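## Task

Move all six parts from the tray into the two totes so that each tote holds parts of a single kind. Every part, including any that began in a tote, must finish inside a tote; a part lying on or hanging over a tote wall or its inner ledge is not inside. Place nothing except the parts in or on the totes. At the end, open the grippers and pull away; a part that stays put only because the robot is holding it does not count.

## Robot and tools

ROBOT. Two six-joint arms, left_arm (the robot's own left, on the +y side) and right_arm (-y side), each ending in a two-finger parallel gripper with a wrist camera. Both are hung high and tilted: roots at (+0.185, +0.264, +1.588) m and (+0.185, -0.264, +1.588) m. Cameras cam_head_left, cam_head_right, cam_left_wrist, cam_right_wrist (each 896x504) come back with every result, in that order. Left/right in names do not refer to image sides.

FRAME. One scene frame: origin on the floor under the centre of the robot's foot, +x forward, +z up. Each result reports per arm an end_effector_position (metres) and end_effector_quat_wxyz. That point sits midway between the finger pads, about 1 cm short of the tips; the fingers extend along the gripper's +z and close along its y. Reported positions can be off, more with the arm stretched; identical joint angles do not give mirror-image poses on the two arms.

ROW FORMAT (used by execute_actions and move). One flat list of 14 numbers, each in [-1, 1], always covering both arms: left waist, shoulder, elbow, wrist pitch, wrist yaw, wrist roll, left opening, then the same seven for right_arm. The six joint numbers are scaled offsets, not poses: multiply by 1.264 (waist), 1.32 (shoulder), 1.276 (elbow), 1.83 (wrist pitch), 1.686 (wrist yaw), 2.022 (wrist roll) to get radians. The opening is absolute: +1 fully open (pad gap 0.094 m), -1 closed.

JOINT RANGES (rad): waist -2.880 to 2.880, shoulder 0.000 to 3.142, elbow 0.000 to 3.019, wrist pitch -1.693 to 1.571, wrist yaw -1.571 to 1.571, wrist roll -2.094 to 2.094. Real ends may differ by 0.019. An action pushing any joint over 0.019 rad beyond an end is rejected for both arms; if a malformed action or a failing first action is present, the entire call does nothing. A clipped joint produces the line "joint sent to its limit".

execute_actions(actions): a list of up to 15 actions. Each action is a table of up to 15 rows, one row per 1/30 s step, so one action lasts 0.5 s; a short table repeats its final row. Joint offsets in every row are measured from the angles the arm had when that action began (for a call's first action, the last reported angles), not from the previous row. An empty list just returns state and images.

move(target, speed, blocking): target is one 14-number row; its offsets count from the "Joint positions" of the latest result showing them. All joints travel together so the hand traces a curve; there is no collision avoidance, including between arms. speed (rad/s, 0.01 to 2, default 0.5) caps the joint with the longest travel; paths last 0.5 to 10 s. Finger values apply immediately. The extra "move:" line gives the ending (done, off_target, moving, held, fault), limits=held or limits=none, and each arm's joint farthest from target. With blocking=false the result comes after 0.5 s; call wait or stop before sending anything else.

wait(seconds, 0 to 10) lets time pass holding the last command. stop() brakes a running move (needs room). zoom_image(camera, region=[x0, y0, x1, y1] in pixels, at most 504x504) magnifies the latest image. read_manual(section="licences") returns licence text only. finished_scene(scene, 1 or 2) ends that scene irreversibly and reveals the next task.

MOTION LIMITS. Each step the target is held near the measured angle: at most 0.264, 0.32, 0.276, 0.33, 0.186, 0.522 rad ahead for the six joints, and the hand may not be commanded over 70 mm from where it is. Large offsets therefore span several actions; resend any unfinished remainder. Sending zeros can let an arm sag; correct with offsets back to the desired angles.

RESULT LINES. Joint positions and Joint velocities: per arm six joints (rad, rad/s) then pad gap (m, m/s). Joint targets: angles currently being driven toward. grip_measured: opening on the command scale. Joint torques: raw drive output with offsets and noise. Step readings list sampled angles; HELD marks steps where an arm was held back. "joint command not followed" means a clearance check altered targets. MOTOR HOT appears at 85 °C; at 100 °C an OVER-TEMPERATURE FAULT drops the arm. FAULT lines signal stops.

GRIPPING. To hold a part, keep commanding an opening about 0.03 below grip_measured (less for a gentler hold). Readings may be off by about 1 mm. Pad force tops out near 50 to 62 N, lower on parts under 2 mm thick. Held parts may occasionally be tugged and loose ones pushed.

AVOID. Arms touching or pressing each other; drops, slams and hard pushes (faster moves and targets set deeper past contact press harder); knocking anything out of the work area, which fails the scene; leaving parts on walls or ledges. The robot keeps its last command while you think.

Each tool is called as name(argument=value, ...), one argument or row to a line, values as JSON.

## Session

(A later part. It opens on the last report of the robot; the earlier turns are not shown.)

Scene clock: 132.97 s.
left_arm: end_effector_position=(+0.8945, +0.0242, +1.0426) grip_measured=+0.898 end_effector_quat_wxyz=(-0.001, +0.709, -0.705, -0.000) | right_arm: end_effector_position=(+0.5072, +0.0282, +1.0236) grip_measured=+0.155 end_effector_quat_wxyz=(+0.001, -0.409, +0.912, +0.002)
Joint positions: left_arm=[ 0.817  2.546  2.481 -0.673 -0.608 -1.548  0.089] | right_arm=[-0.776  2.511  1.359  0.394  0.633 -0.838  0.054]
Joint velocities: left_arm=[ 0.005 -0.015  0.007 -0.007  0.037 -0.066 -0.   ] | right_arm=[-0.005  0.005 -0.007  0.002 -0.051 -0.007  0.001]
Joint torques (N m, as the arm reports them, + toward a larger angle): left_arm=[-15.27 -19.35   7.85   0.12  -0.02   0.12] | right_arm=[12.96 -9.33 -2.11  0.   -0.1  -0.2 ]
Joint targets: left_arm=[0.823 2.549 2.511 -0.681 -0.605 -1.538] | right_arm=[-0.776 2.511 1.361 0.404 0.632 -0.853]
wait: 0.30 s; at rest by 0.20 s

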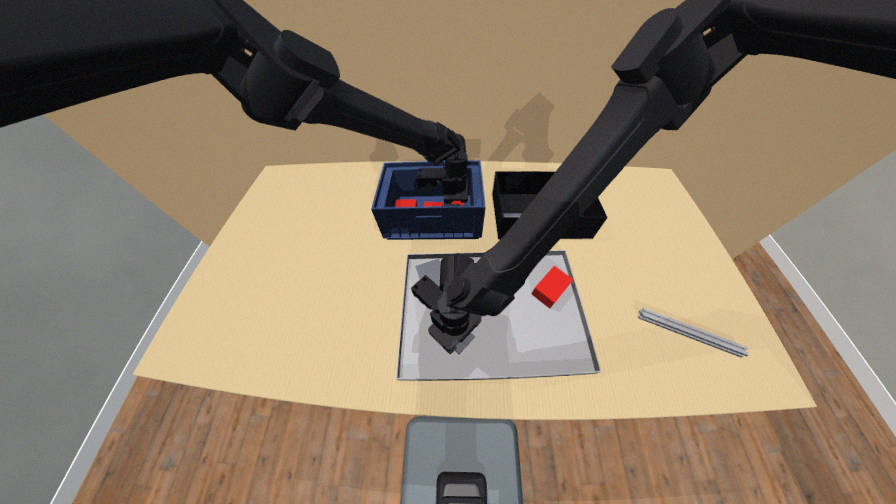

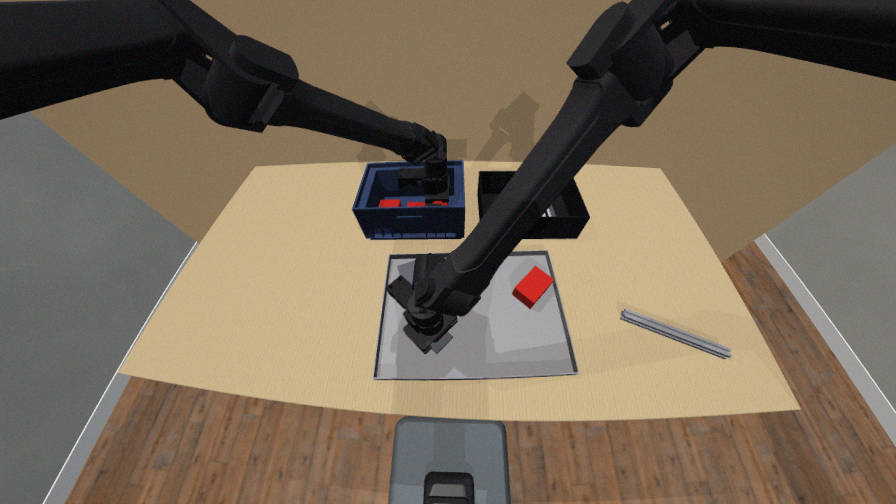

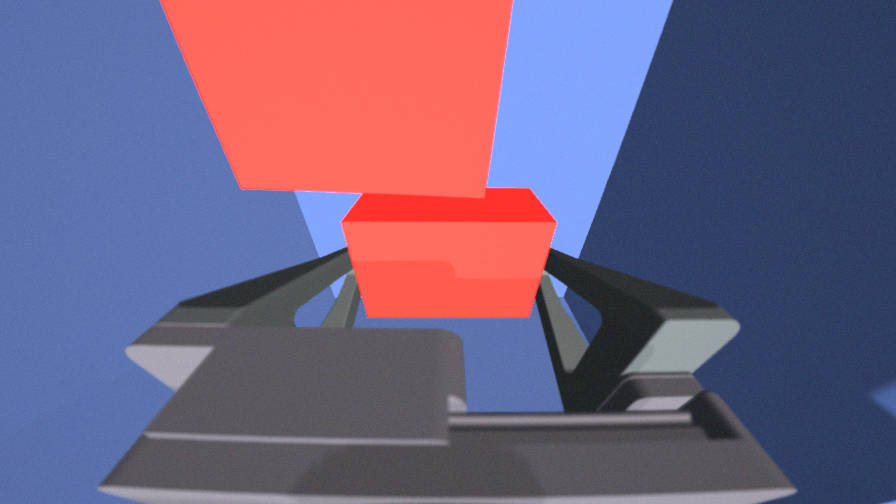

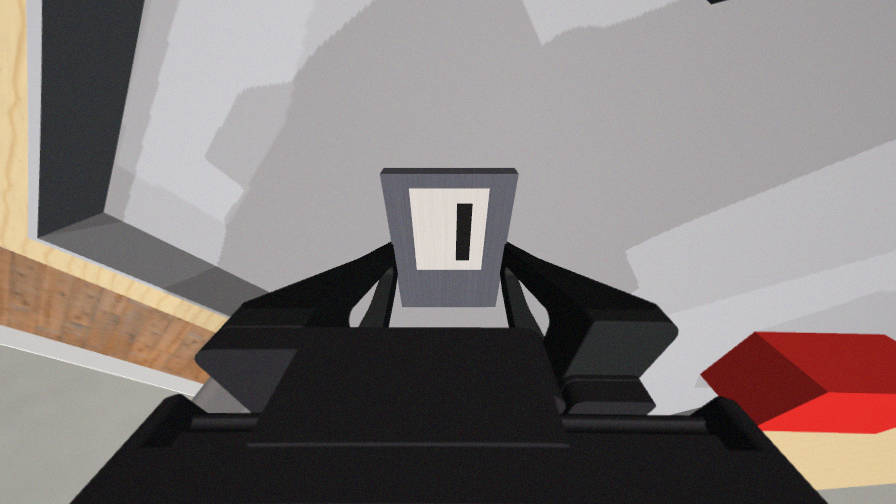

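execute_actions(
  actions=[
    [[-0.008,-0.010,0.012,0.002,-0.002,-0.003,0.90,0.0,-0.010,0.0,0.0,0.0,0.0,0.105],[-0.010,-0.017,0.004,0.0044,-0.0025,-0.005,0.90,0.0,-0.018,-0.002,-0.002,0.0,0.0,0.105],[-0.012,-0.024,0.0,0.0055,-0.003,-0.0057,0.90,0.001,-0.026,-0.004,-0.005,0.0,0.002,0.105],[-0.014,-0.031,-0.006,0.0066,-0.0036,-0.0064,0.90,0.001,-0.034,-0.008,-0.008,0.001,0.004,0.105],[-0.016,-0.038,-0.014,0.0078,-0.0042,-0.0071,0.90,0.002,-0.043,-0.012,-0.011,0.001,0.007,0.105],[-0.018,-0.045,-0.023,0.009,-0.0048,-0.0078,0.90,0.002,-0.052,-0.016,-0.015,0.001,0.010,0.105],[-0.020,-0.052,-0.032,0.0102,-0.0054,-0.0085,0.90,0.003,-0.061,-0.020,-0.019,0.002,0.014,0.105],[-0.022,-0.059,-0.041,0.0114,-0.006,-0.0092,0.90,0.003,-0.071,-0.025,-0.023,0.002,0.018,0.105],[-0.024,-0.065,-0.050,0.0126,-0.0066,-0.0099,0.90,0.004,-0.081,-0.030,-0.027,0.002,0.022,0.105],[-0.026,-0.071,-0.059,0.0138,-0.0072,-0.0106,0.90,0.004,-0.091,-0.035,-0.031,0.003,0.026,0.105],[-0.0275,-0.076,-0.068,0.015,-0.0078,-0.0113,0.90,0.005,-0.101,-0.040,-0.035,0.003,0.030,0.105],[-0.029,-0.081,-0.077,0.0163,-0.0085,-0.012,0.90,0.005,-0.111,-0.045,-0.039,0.003,0.034,0.105],[-0.029,-0.081,-0.086,0.0176,-0.0091,-0.0126,0.90,0.006,-0.120,-0.050,-0.043,0.003,0.038,0.105],[-0.029,-0.081,-0.094,0.019,-0.0098,-0.0132,0.90,0.006,-0.128,-0.054,-0.046,0.004,0.042,0.105],[-0.029,-0.081,-0.1007,0.0202,-0.0104,-0.0138,0.90,0.006,-0.135,-0.058,-0.049,0.004,0.045,0.105]],
  ],
)

wait(
  seconds=0.4,
)

Scene clock: 141.20 s.
left_arm: end_effector_position=(+0.8939, +0.0371, +1.0611) grip_measured=+0.898 end_effector_quat_wxyz=(-0.002, +0.711, -0.703, -0.007) | right_arm: end_effector_position=(+0.5616, +0.0044, +1.0552) grip_measured=+0.155 end_effector_quat_wxyz=(+0.009, -0.381, +0.925, -0.004)
Joint positions: left_arm=[ 0.815  2.465  2.369 -0.651 -0.621 -1.56   0.089] | right_arm=[-0.776  2.371  1.313  0.325  0.637 -0.791  0.054]
Joint velocities: left_arm=[-0.024 -0.22  -0.227  0.076 -0.037 -0.037 -0.   ] | right_arm=[ 0.005 -0.464 -0.125 -0.164  0.037  0.183 -0.   ]
Joint torques (N m, as the arm reports them, + toward a larger angle): left_arm=[-18.97 -21.05   4.56   0.85  -0.25  -0.09] | right_arm=[ 13.42 -11.35  -3.46  -0.57   0.05   0.06]
Joint targets: left_arm=[0.780 2.439 2.352 -0.636 -0.626 -1.576] | right_arm=[-0.769 2.333 1.285 0.304 0.639 -0.747]
Step readings (joint positions):
0: left_arm=[0.817 2.546 2.481 -0.673 -0.608 -1.548] | right_arm=[-0.776 2.511 1.359 0.394 0.633 -0.838]
1: left_arm=[0.817 2.546 2.481 -0.673 -0.608 -1.548] | right_arm=[-0.776 2.511 1.359 0.394 0.633 -0.838]
2: left_arm=[0.817 2.546 2.481 -0.673 -0.608 -1.548] | right_arm=[-0.776 2.511 1.359 0.394 0.633 -0.838]
4: left_arm=[0.817 2.545 2.479 -0.672 -0.609 -1.548] | right_arm=[-0.776 2.508 1.359 0.392 0.633 -0.838]
8: left_arm=[0.817 2.524 2.443 -0.666 -0.613 -1.552] | right_arm=[-0.776 2.481 1.351 0.370 0.633 -0.833]
15: Joint positions above

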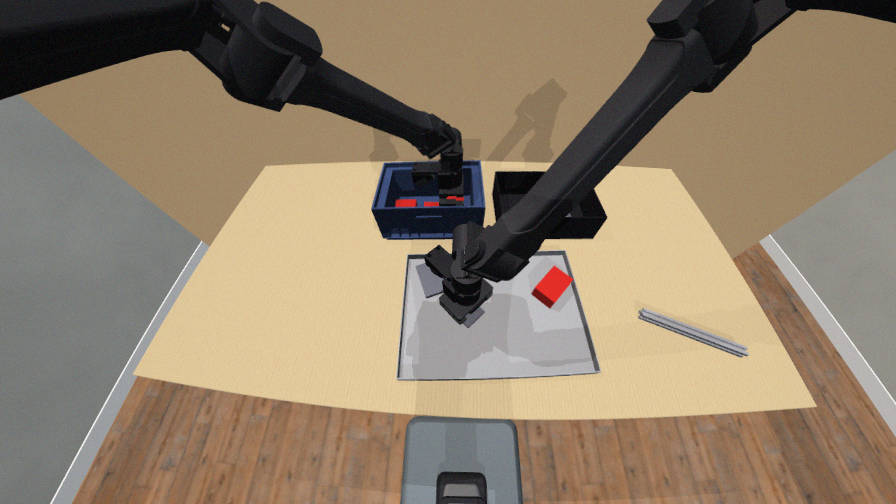

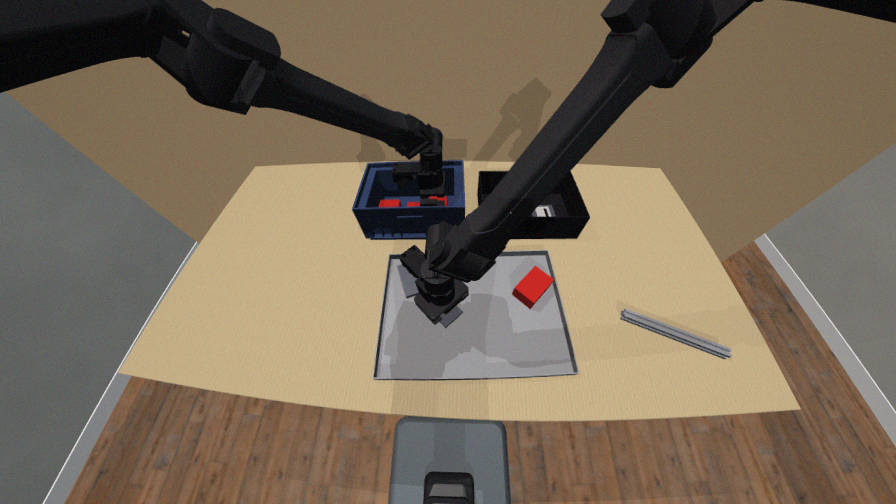

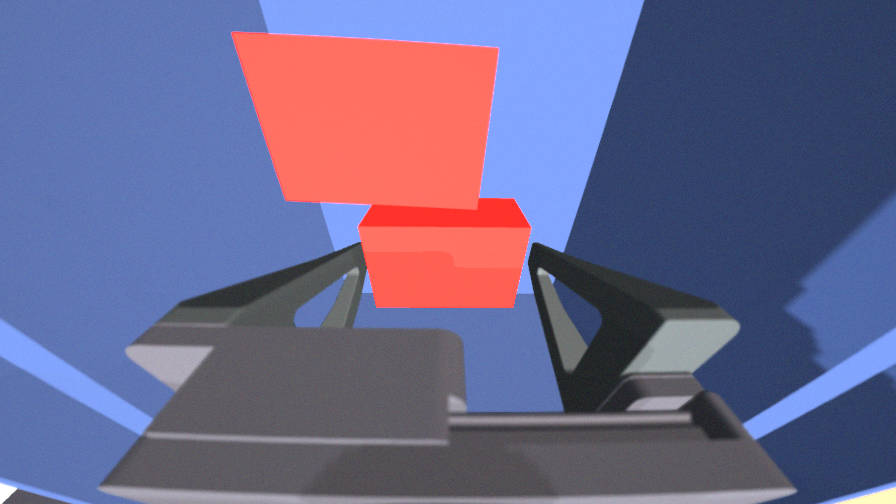

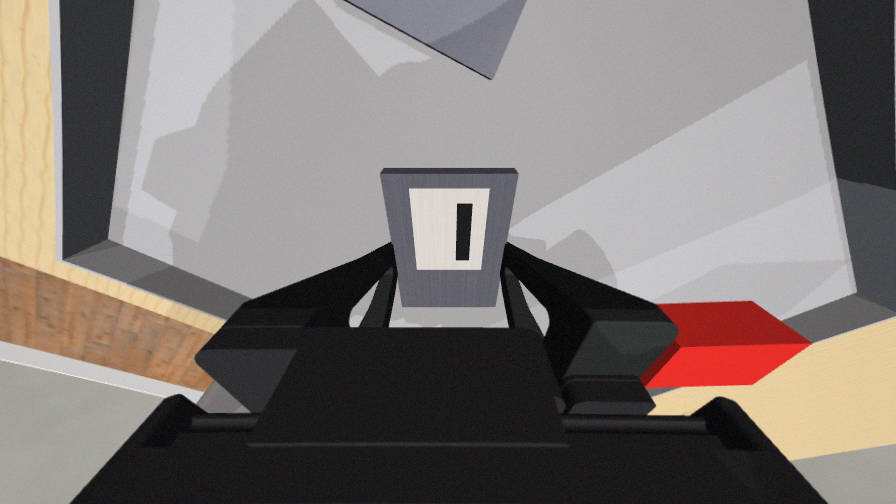

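Scene clock: 141.60 s.
left_arm: end_effector_position=(+0.8935, +0.0354, +1.0656) grip_measured=+0.898 end_effector_quat_wxyz=(-0.002, +0.712, -0.702, -0.006) | right_arm: end_effector_position=(+0.5810, -0.0037, +1.0661) grip_measured=+0.155 end_effector_quat_wxyz=(+0.017, -0.363, +0.932, -0.007)
Joint positions: left_arm=[ 0.81   2.454  2.351 -0.646 -0.622 -1.565  0.089] | right_arm=[-0.776  2.327  1.3    0.313  0.638 -0.764  0.054]
Joint velocities: left_arm=[-0.015 -0.015 -0.007 -0.007  0.022  0.022 -0.001] | right_arm=[-0.015  0.024 -0.032 -0.027 -0.007  0.007  0.001]
Joint torques (N m, as the arm reports them, + toward a larger angle): left_arm=[-18.98 -21.35   4.77   0.78  -0.25  -0.06] | right_arm=[ 13.46 -10.54  -2.63  -0.45   0.01   0.06]
Joint targets: left_arm=[0.780 2.439 2.353 -0.636 -0.626 -1.576] | right_arm=[-0.769 2.333 1.285 0.304 0.639 -0.747]
wait: 0.40 s; no rest

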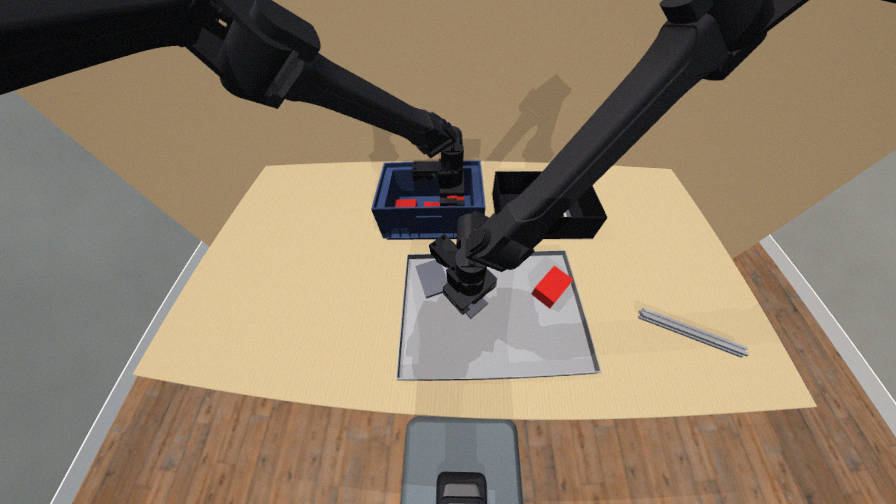

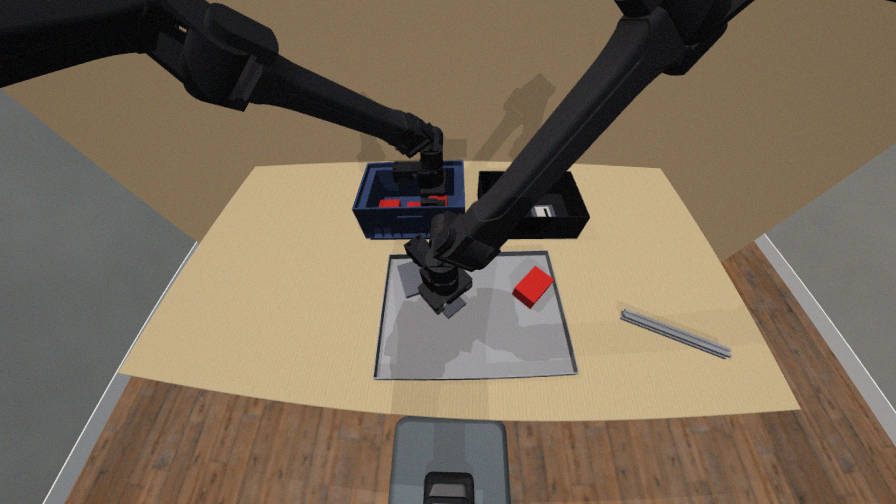

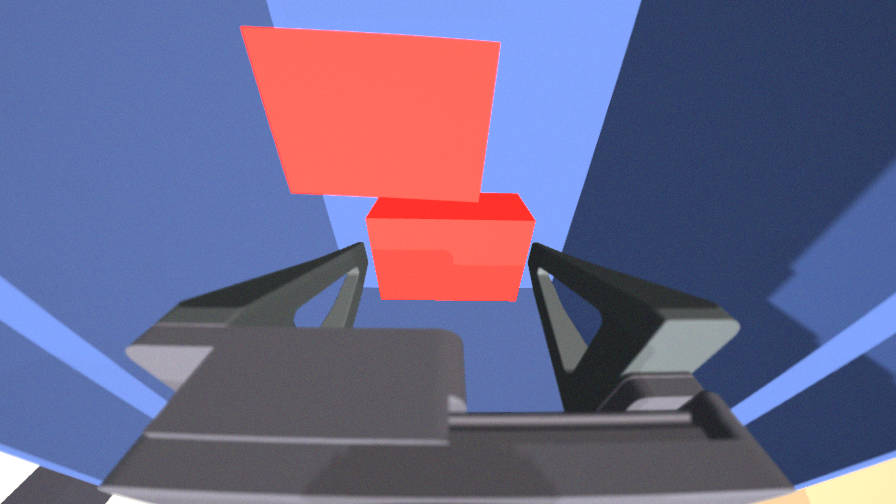

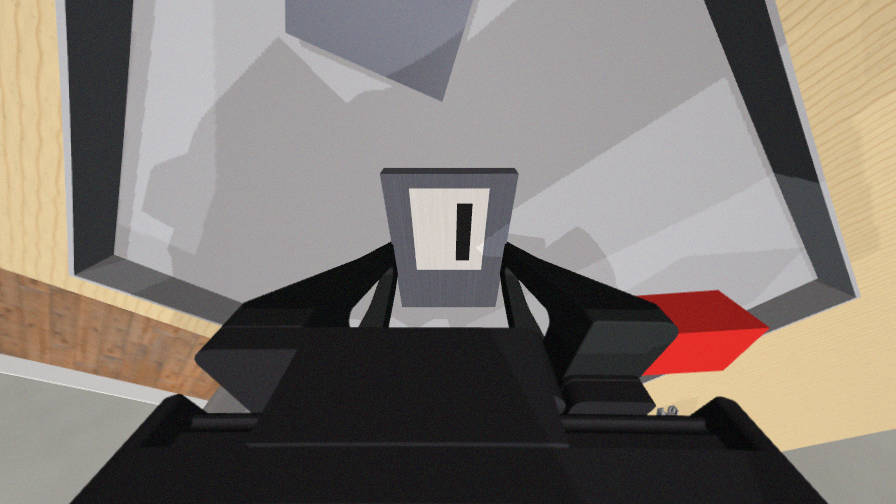

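move(
  target=[-0.0672,-0.325,-0.3574,0.0158,-0.0237,-0.0203,0.90, 0.0243,-0.3263,-0.1697,-0.1437,0.0081,0.1553,0.105],
  speed=0.45,
)

Scene clock: 144.53 s.
left_arm: end_effector_position=(+0.8954, +0.0839, +1.2125) grip_measured=+0.898 end_effector_quat_wxyz=(-0.001, +0.706, -0.709, +0.001) | right_arm: end_effector_position=(+0.6469, -0.0868, +1.1886) grip_measured=+0.155 end_effector_quat_wxyz=(+0.003, -0.236, +0.972, -0.003)
Joint positions: left_arm=[ 0.747  2.039  1.894 -0.627 -0.658 -1.595  0.089] | right_arm=[-0.765  1.905  1.09   0.058  0.65  -0.466  0.054]
Joint velocities: left_arm=[-0.005 -0.005 -0.007  0.002  0.007 -0.022  0.001] | right_arm=[-0.005  0.005  0.012  0.012  0.051  0.022 -0.   ]
Joint torques (N m, as the arm reports them, + toward a larger angle): left_arm=[-16.13 -20.78   4.54   0.75  -0.25  -0.09] | right_arm=[ 12.51 -12.85  -0.57  -0.52   0.05   0.07]
Joint targets: left_arm=[0.725 2.025 1.895 -0.617 -0.662 -1.606] | right_arm=[-0.745 1.896 1.084 0.050 0.651 -0.450]
move: off_target (left_arm); limits=none; left_arm: farthest joint: the waist, 0.022 radians from its target (0.085 radians at the start); right_arm: farthest joint: the waist, 0.019 radians from its target (0.031 radians at the start)

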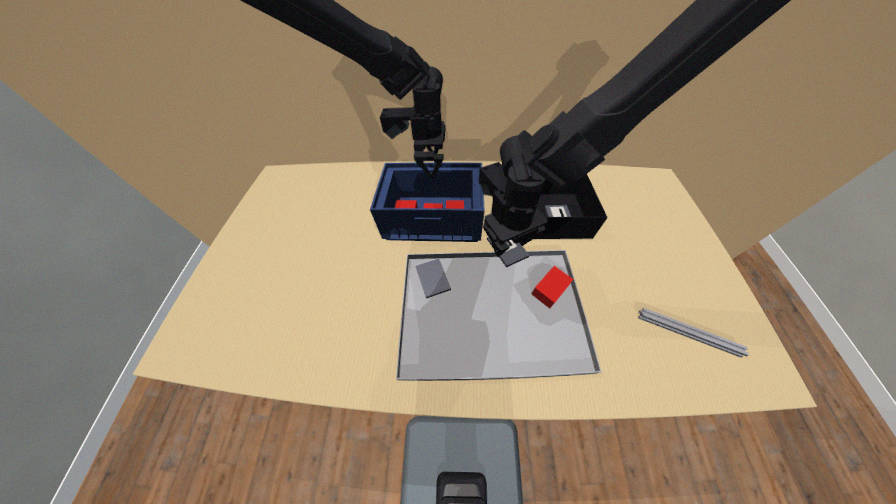

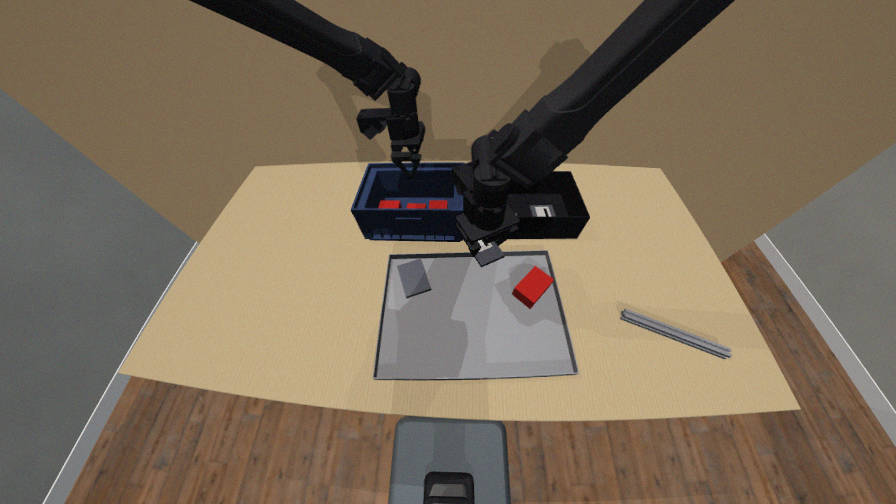

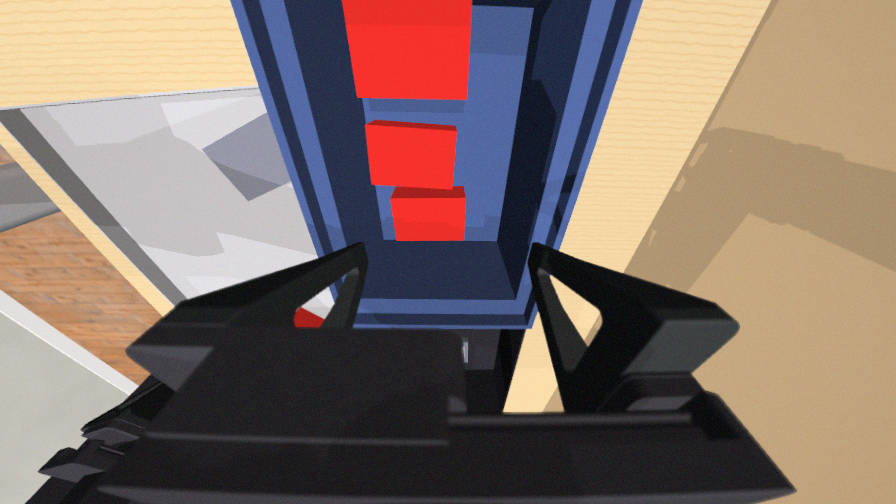

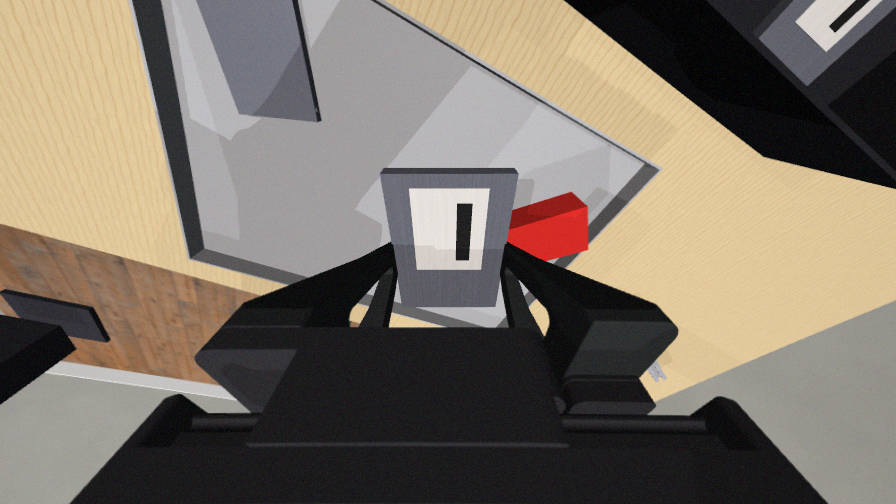

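move(
  target=[-0.0926,-0.0924,-0.565,0.3027,-0.0397,0.5935,0.90, -0.1040,-0.0095,0.4944,-0.3117,-0.0615,0.1934,0.105],
  speed=1.1,
)

Scene clock: 149.03 s.
left_arm: end_effector_position=(+0.6530, +0.0307, +1.2177) grip_measured=+0.898 end_effector_quat_wxyz=(-0.008, -0.136, +0.991, +0.001) | right_arm: end_effector_position=(+0.8686, -0.1877, +1.1864) grip_measured=+0.155 end_effector_quat_wxyz=(-0.002, -0.000, +1.000, -0.001)
Joint positions: left_arm=[ 0.653  1.938  1.169 -0.083 -0.721 -0.406  0.089] | right_arm=[-0.898  1.907  1.703 -0.504  0.548 -0.09   0.054]
Joint velocities: left_arm=[-0.015 -0.015  0.012  0.002  0.007 -0.037 -0.001] | right_arm=[-0.005  0.005 -0.012  0.012  0.095  0.037 -0.   ]
Joint torques (N m, as the arm reports them, + toward a larger angle): left_arm=[-14.29 -15.22   0.77   0.82  -0.22   0.15] | right_arm=[ 11.13 -19.     5.59  -0.59  -0.09   0.08]
Joint targets: left_arm=[0.630 1.917 1.173 -0.073 -0.725 -0.396] | right_arm=[-0.896 1.893 1.721 -0.512 0.546 -0.075]
move: off_target (left_arm); limits=none; left_arm: farthest joint: the waist, 0.023 radians from its target (0.117 radians at the start); right_arm: farthest joint: the elbow, 0.018 radians from its target (0.631 radians at the start)

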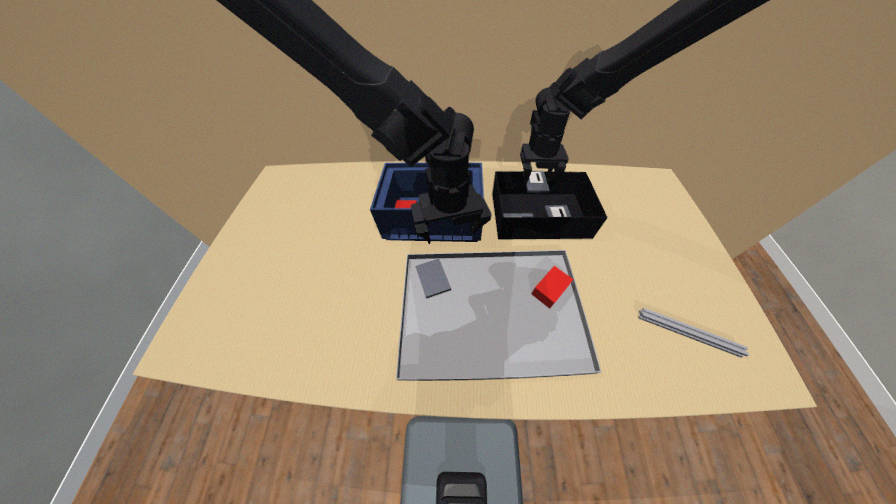

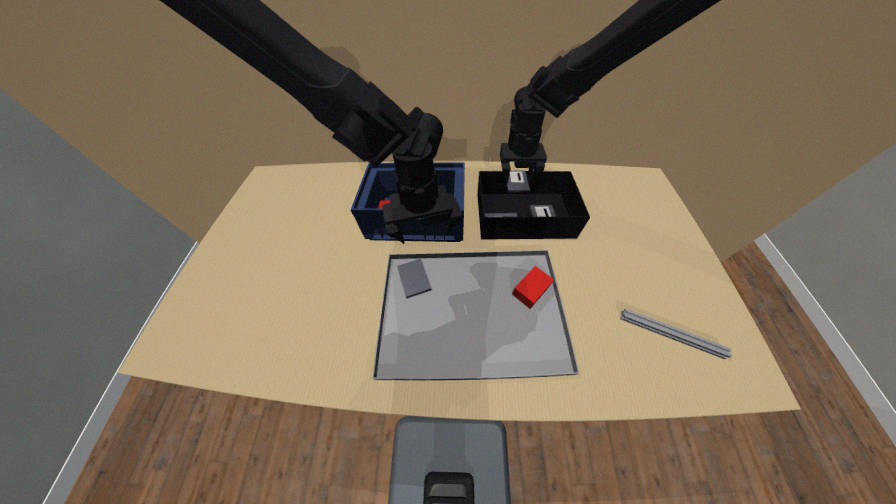

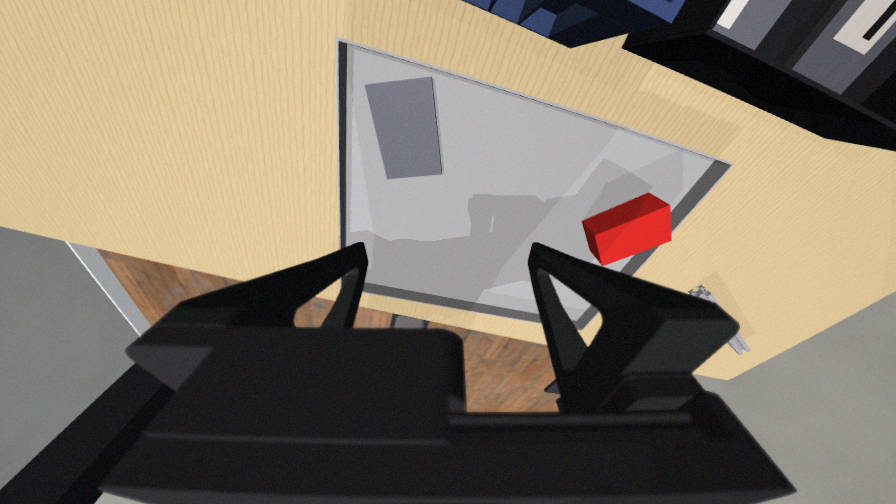

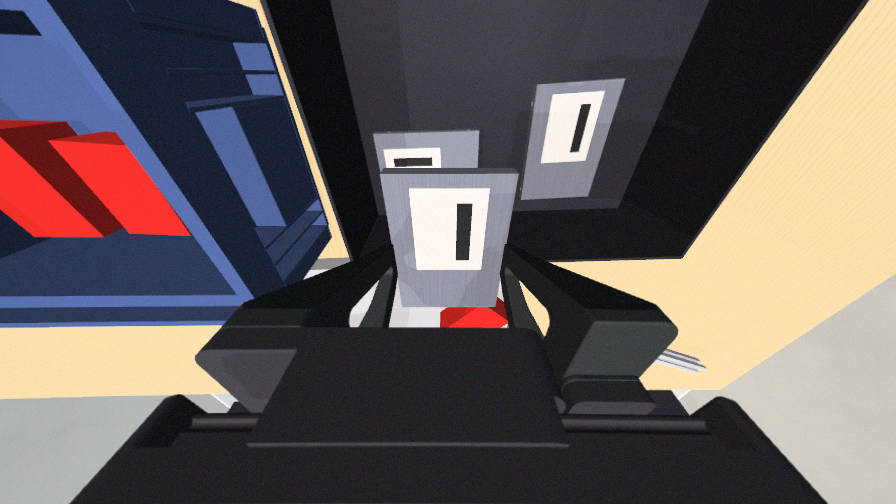

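execute_actions(
  actions=[],
)

Scene clock: 152.27 s.
left_arm: end_effector_position=(+0.6530, +0.0307, +1.2177) grip_measured=+0.898 end_effector_quat_wxyz=(-0.008, -0.136, +0.991, +0.001) | right_arm: end_effector_position=(+0.8686, -0.1877, +1.1864) grip_measured=+0.155 end_effector_quat_wxyz=(-0.002, +0.000, +1.000, -0.001)
Joint positions: left_arm=[ 0.653  1.938  1.169 -0.083 -0.721 -0.406  0.089] | right_arm=[-0.898  1.907  1.703 -0.504  0.548 -0.09   0.054]
Joint velocities: left_arm=[-0.024  0.024 -0.002 -0.017  0.007  0.007  0.001] | right_arm=[-0.005 -0.005 -0.012  0.012  0.022  0.037  0.001]
Joint torques (N m, as the arm reports them, + toward a larger angle): left_arm=[-14.21 -14.85   0.86   0.87  -0.22   0.13] | right_arm=[ 11.09 -18.93   5.52  -0.55  -0.1    0.06]
Joint targets: left_arm=[0.630 1.917 1.173 -0.073 -0.725 -0.395] | right_arm=[-0.896 1.893 1.721 -0.512 0.546 -0.075]

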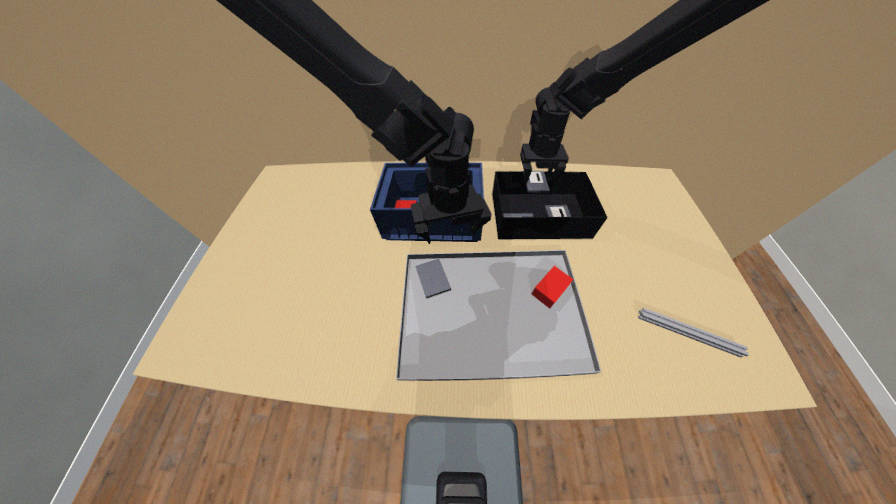

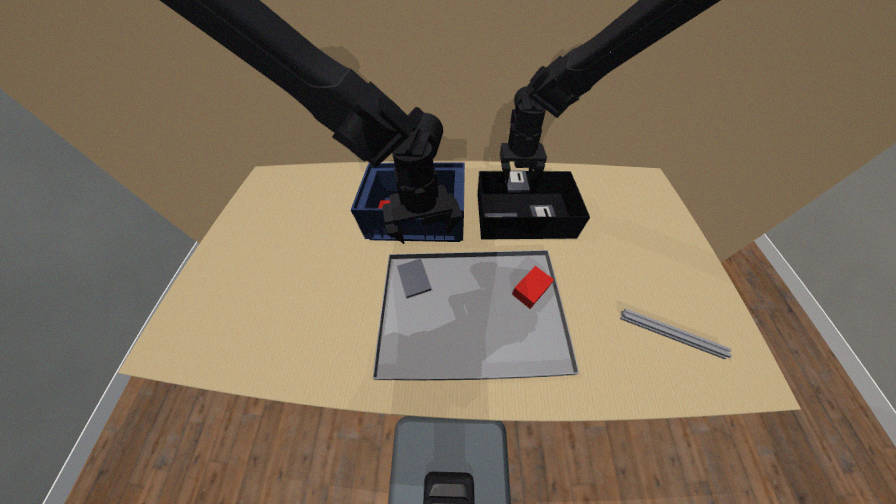

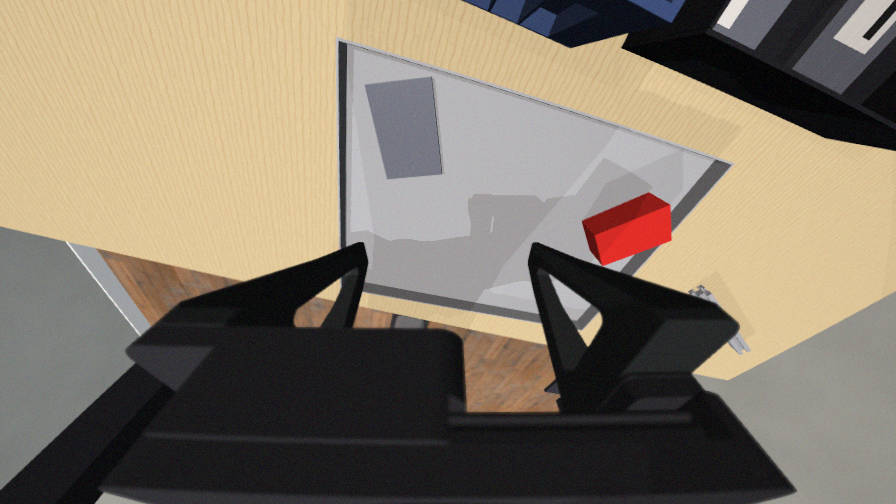

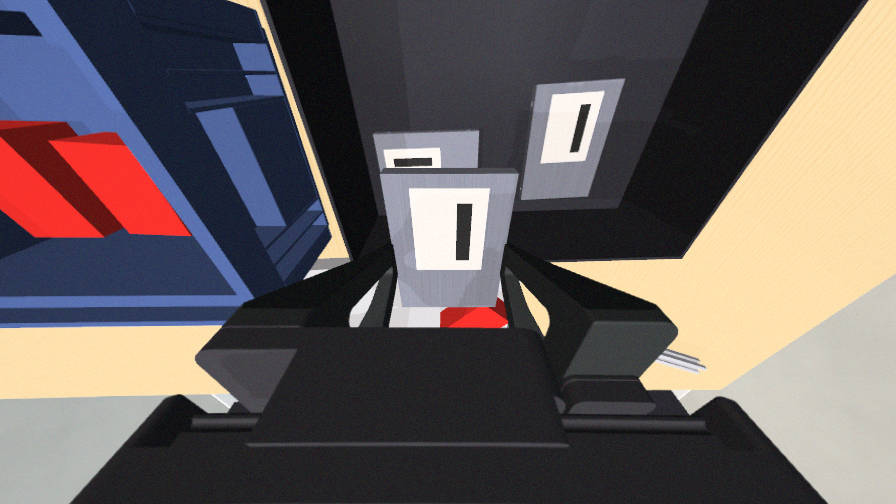

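move(
  target=[-0.1867,0.503,0.600,-0.1305,-0.0799,0.4229,0.9,-0.0752,0.2149,0.2241,0.0328,-0.0445,-0.0376,0.105],
  speed=0.6,
)

Scene clock: 158.50 s.
left_arm: end_effector_position=(+0.6133, -0.2395, +1.1382) grip_measured=+0.898 end_effector_quat_wxyz=(-0.003, +0.392, +0.920, -0.001) | right_arm: end_effector_position=(+0.8603, -0.1868, +1.0543) grip_measured=+0.155 end_effector_quat_wxyz=(-0.009, +0.001, +1.000, +0.000)
Joint positions: left_arm=[ 0.439  2.616  1.921 -0.315 -0.852  0.439  0.089] | right_arm=[-0.992  2.195  1.96  -0.455  0.475 -0.151  0.054]
Joint velocities: left_arm=[-0.005 -0.005 -0.012 -0.007 -0.022 -0.007 -0.001] | right_arm=[-0.005 -0.015 -0.002 -0.002 -0.022  0.007 -0.001]
Joint torques (N m, as the arm reports them, + toward a larger angle): left_arm=[-21.93 -15.29   3.26   0.14  -0.12   0.14] | right_arm=[ 11.28 -18.38   6.21   0.05  -0.11  -0.21]
Joint targets: left_arm=[0.417 2.602 1.934 -0.322 -0.856 0.449] | right_arm=[-0.993 2.191 1.989 -0.444 0.473 -0.166]
move: off_target (left_arm, right_arm); limits=none; left_arm: farthest joint: the waist, 0.022 radians from its target (0.236 radians at the start); right_arm: farthest joint: the elbow, 0.029 radians from its target (0.286 radians at the start)

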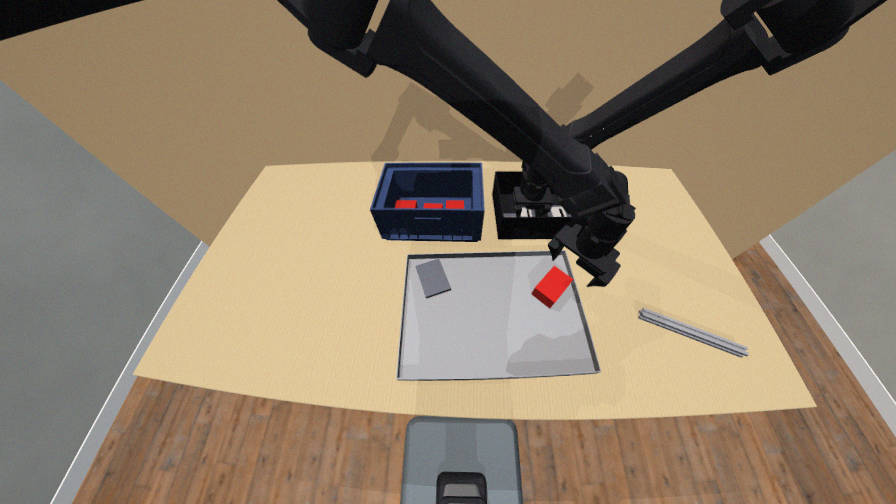

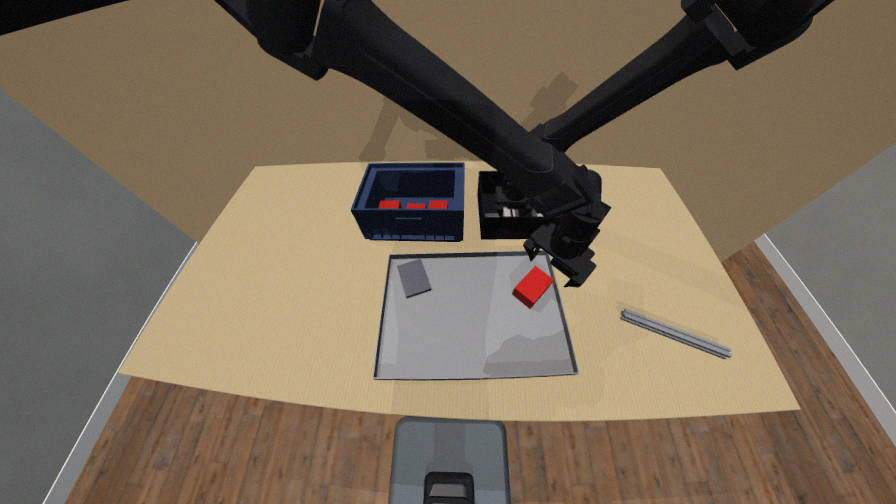

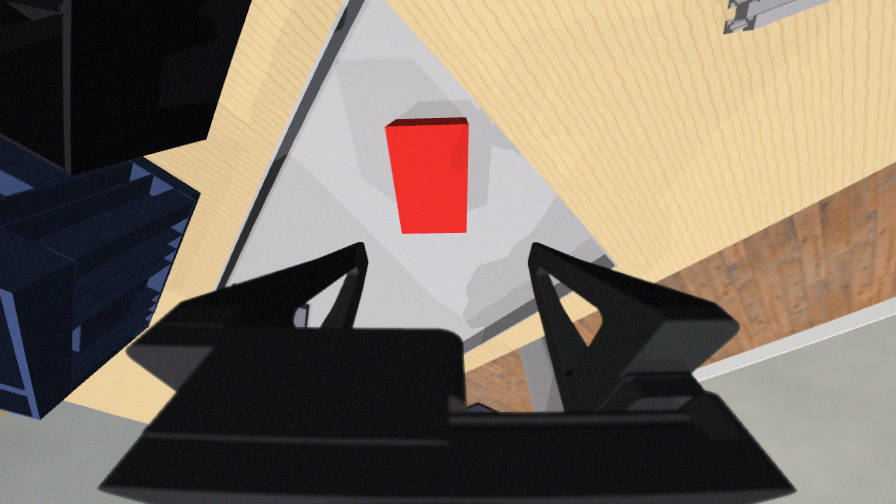

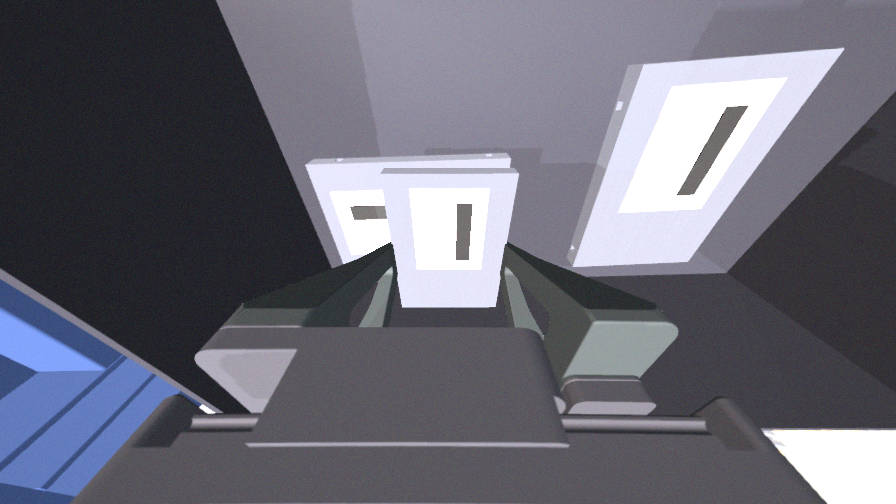

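move(
  target=[0.0668,0.0689,0.1129,0.035,0.0281,0.0519,0.9,-0.0055,0.0114,0.0376,0.0093,-0.0039,-0.0094,0.105],
  speed=0.25,
)

Scene clock: 168.10 s.
left_arm: end_effector_position=(+0.6327, -0.2205, +1.0713) grip_measured=+0.898 end_effector_quat_wxyz=(+0.001, +0.380, +0.925, +0.003) | right_arm: end_effector_position=(+0.8650, -0.1864, +1.0508) grip_measured=+0.155 end_effector_quat_wxyz=(-0.003, +0.002, +1.000, +0.001)
Joint positions: left_arm=[ 0.528  2.705  2.05  -0.262 -0.809  0.532  0.089] | right_arm=[-0.994  2.206  1.978 -0.449  0.47  -0.155  0.054]
Joint velocities: left_arm=[ 0.005  0.005 -0.017  0.002  0.037  0.007 -0.001] | right_arm=[-0.015 -0.005 -0.017  0.002 -0.007 -0.037  0.   ]
Joint torques (N m, as the arm reports them, + toward a larger angle): left_arm=[-19.54 -13.19   3.26   0.77   0.13   0.09] | right_arm=[ 10.76 -17.94   6.29   0.07  -0.13  -0.2 ]
Joint targets: left_arm=[0.523 2.707 2.065 -0.251 -0.805 0.543] | right_arm=[-0.999 2.210 2.008 -0.438 0.468 -0.170]
move: off_target (right_arm); limits=none; left_arm: farthest joint: the elbow, 0.015 radians from its target (0.144 radians at the start); right_arm: farthest joint: the elbow, 0.030 radians from its target (0.048 radians at the start)

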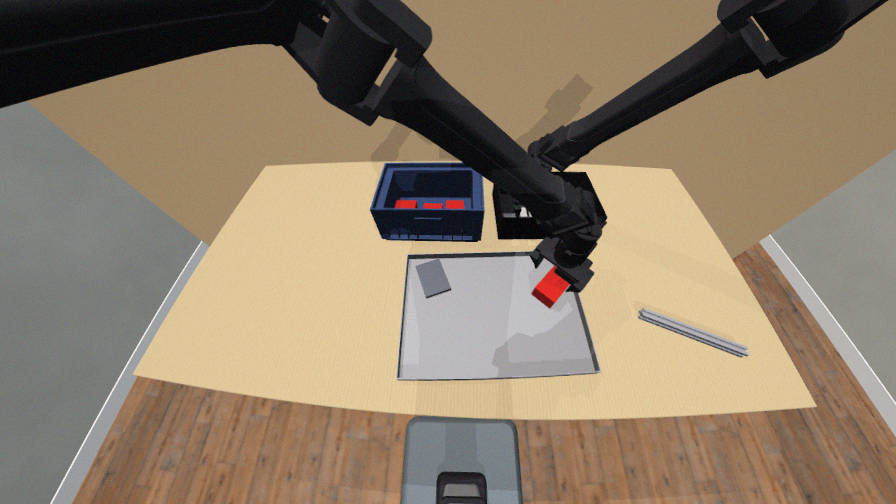

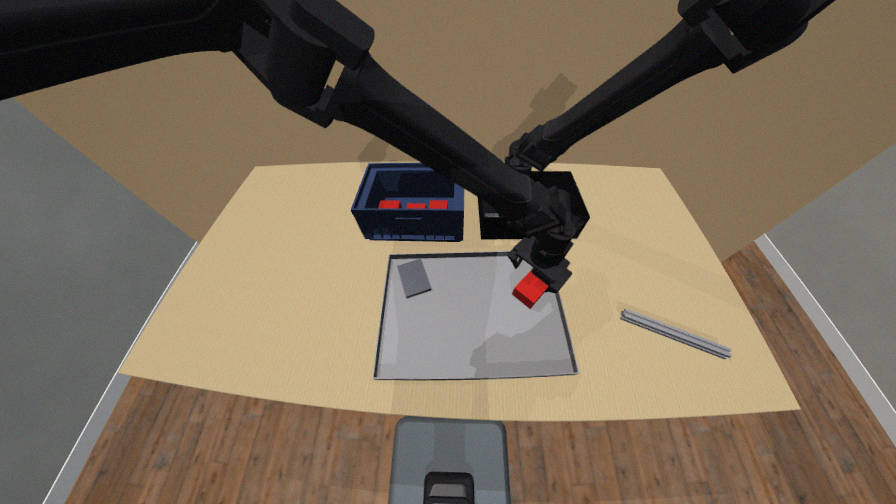

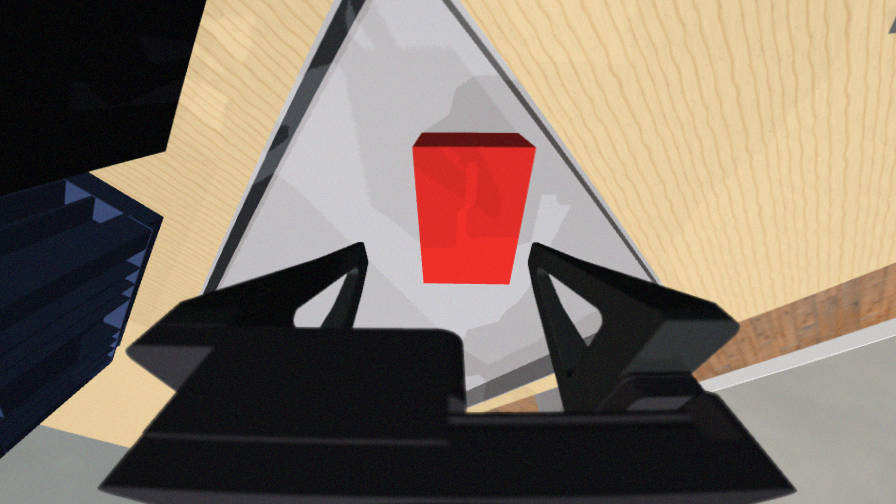

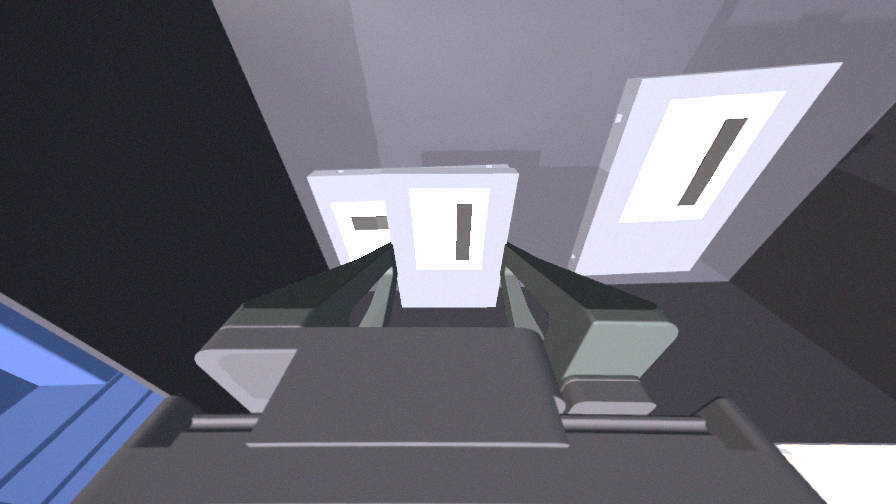

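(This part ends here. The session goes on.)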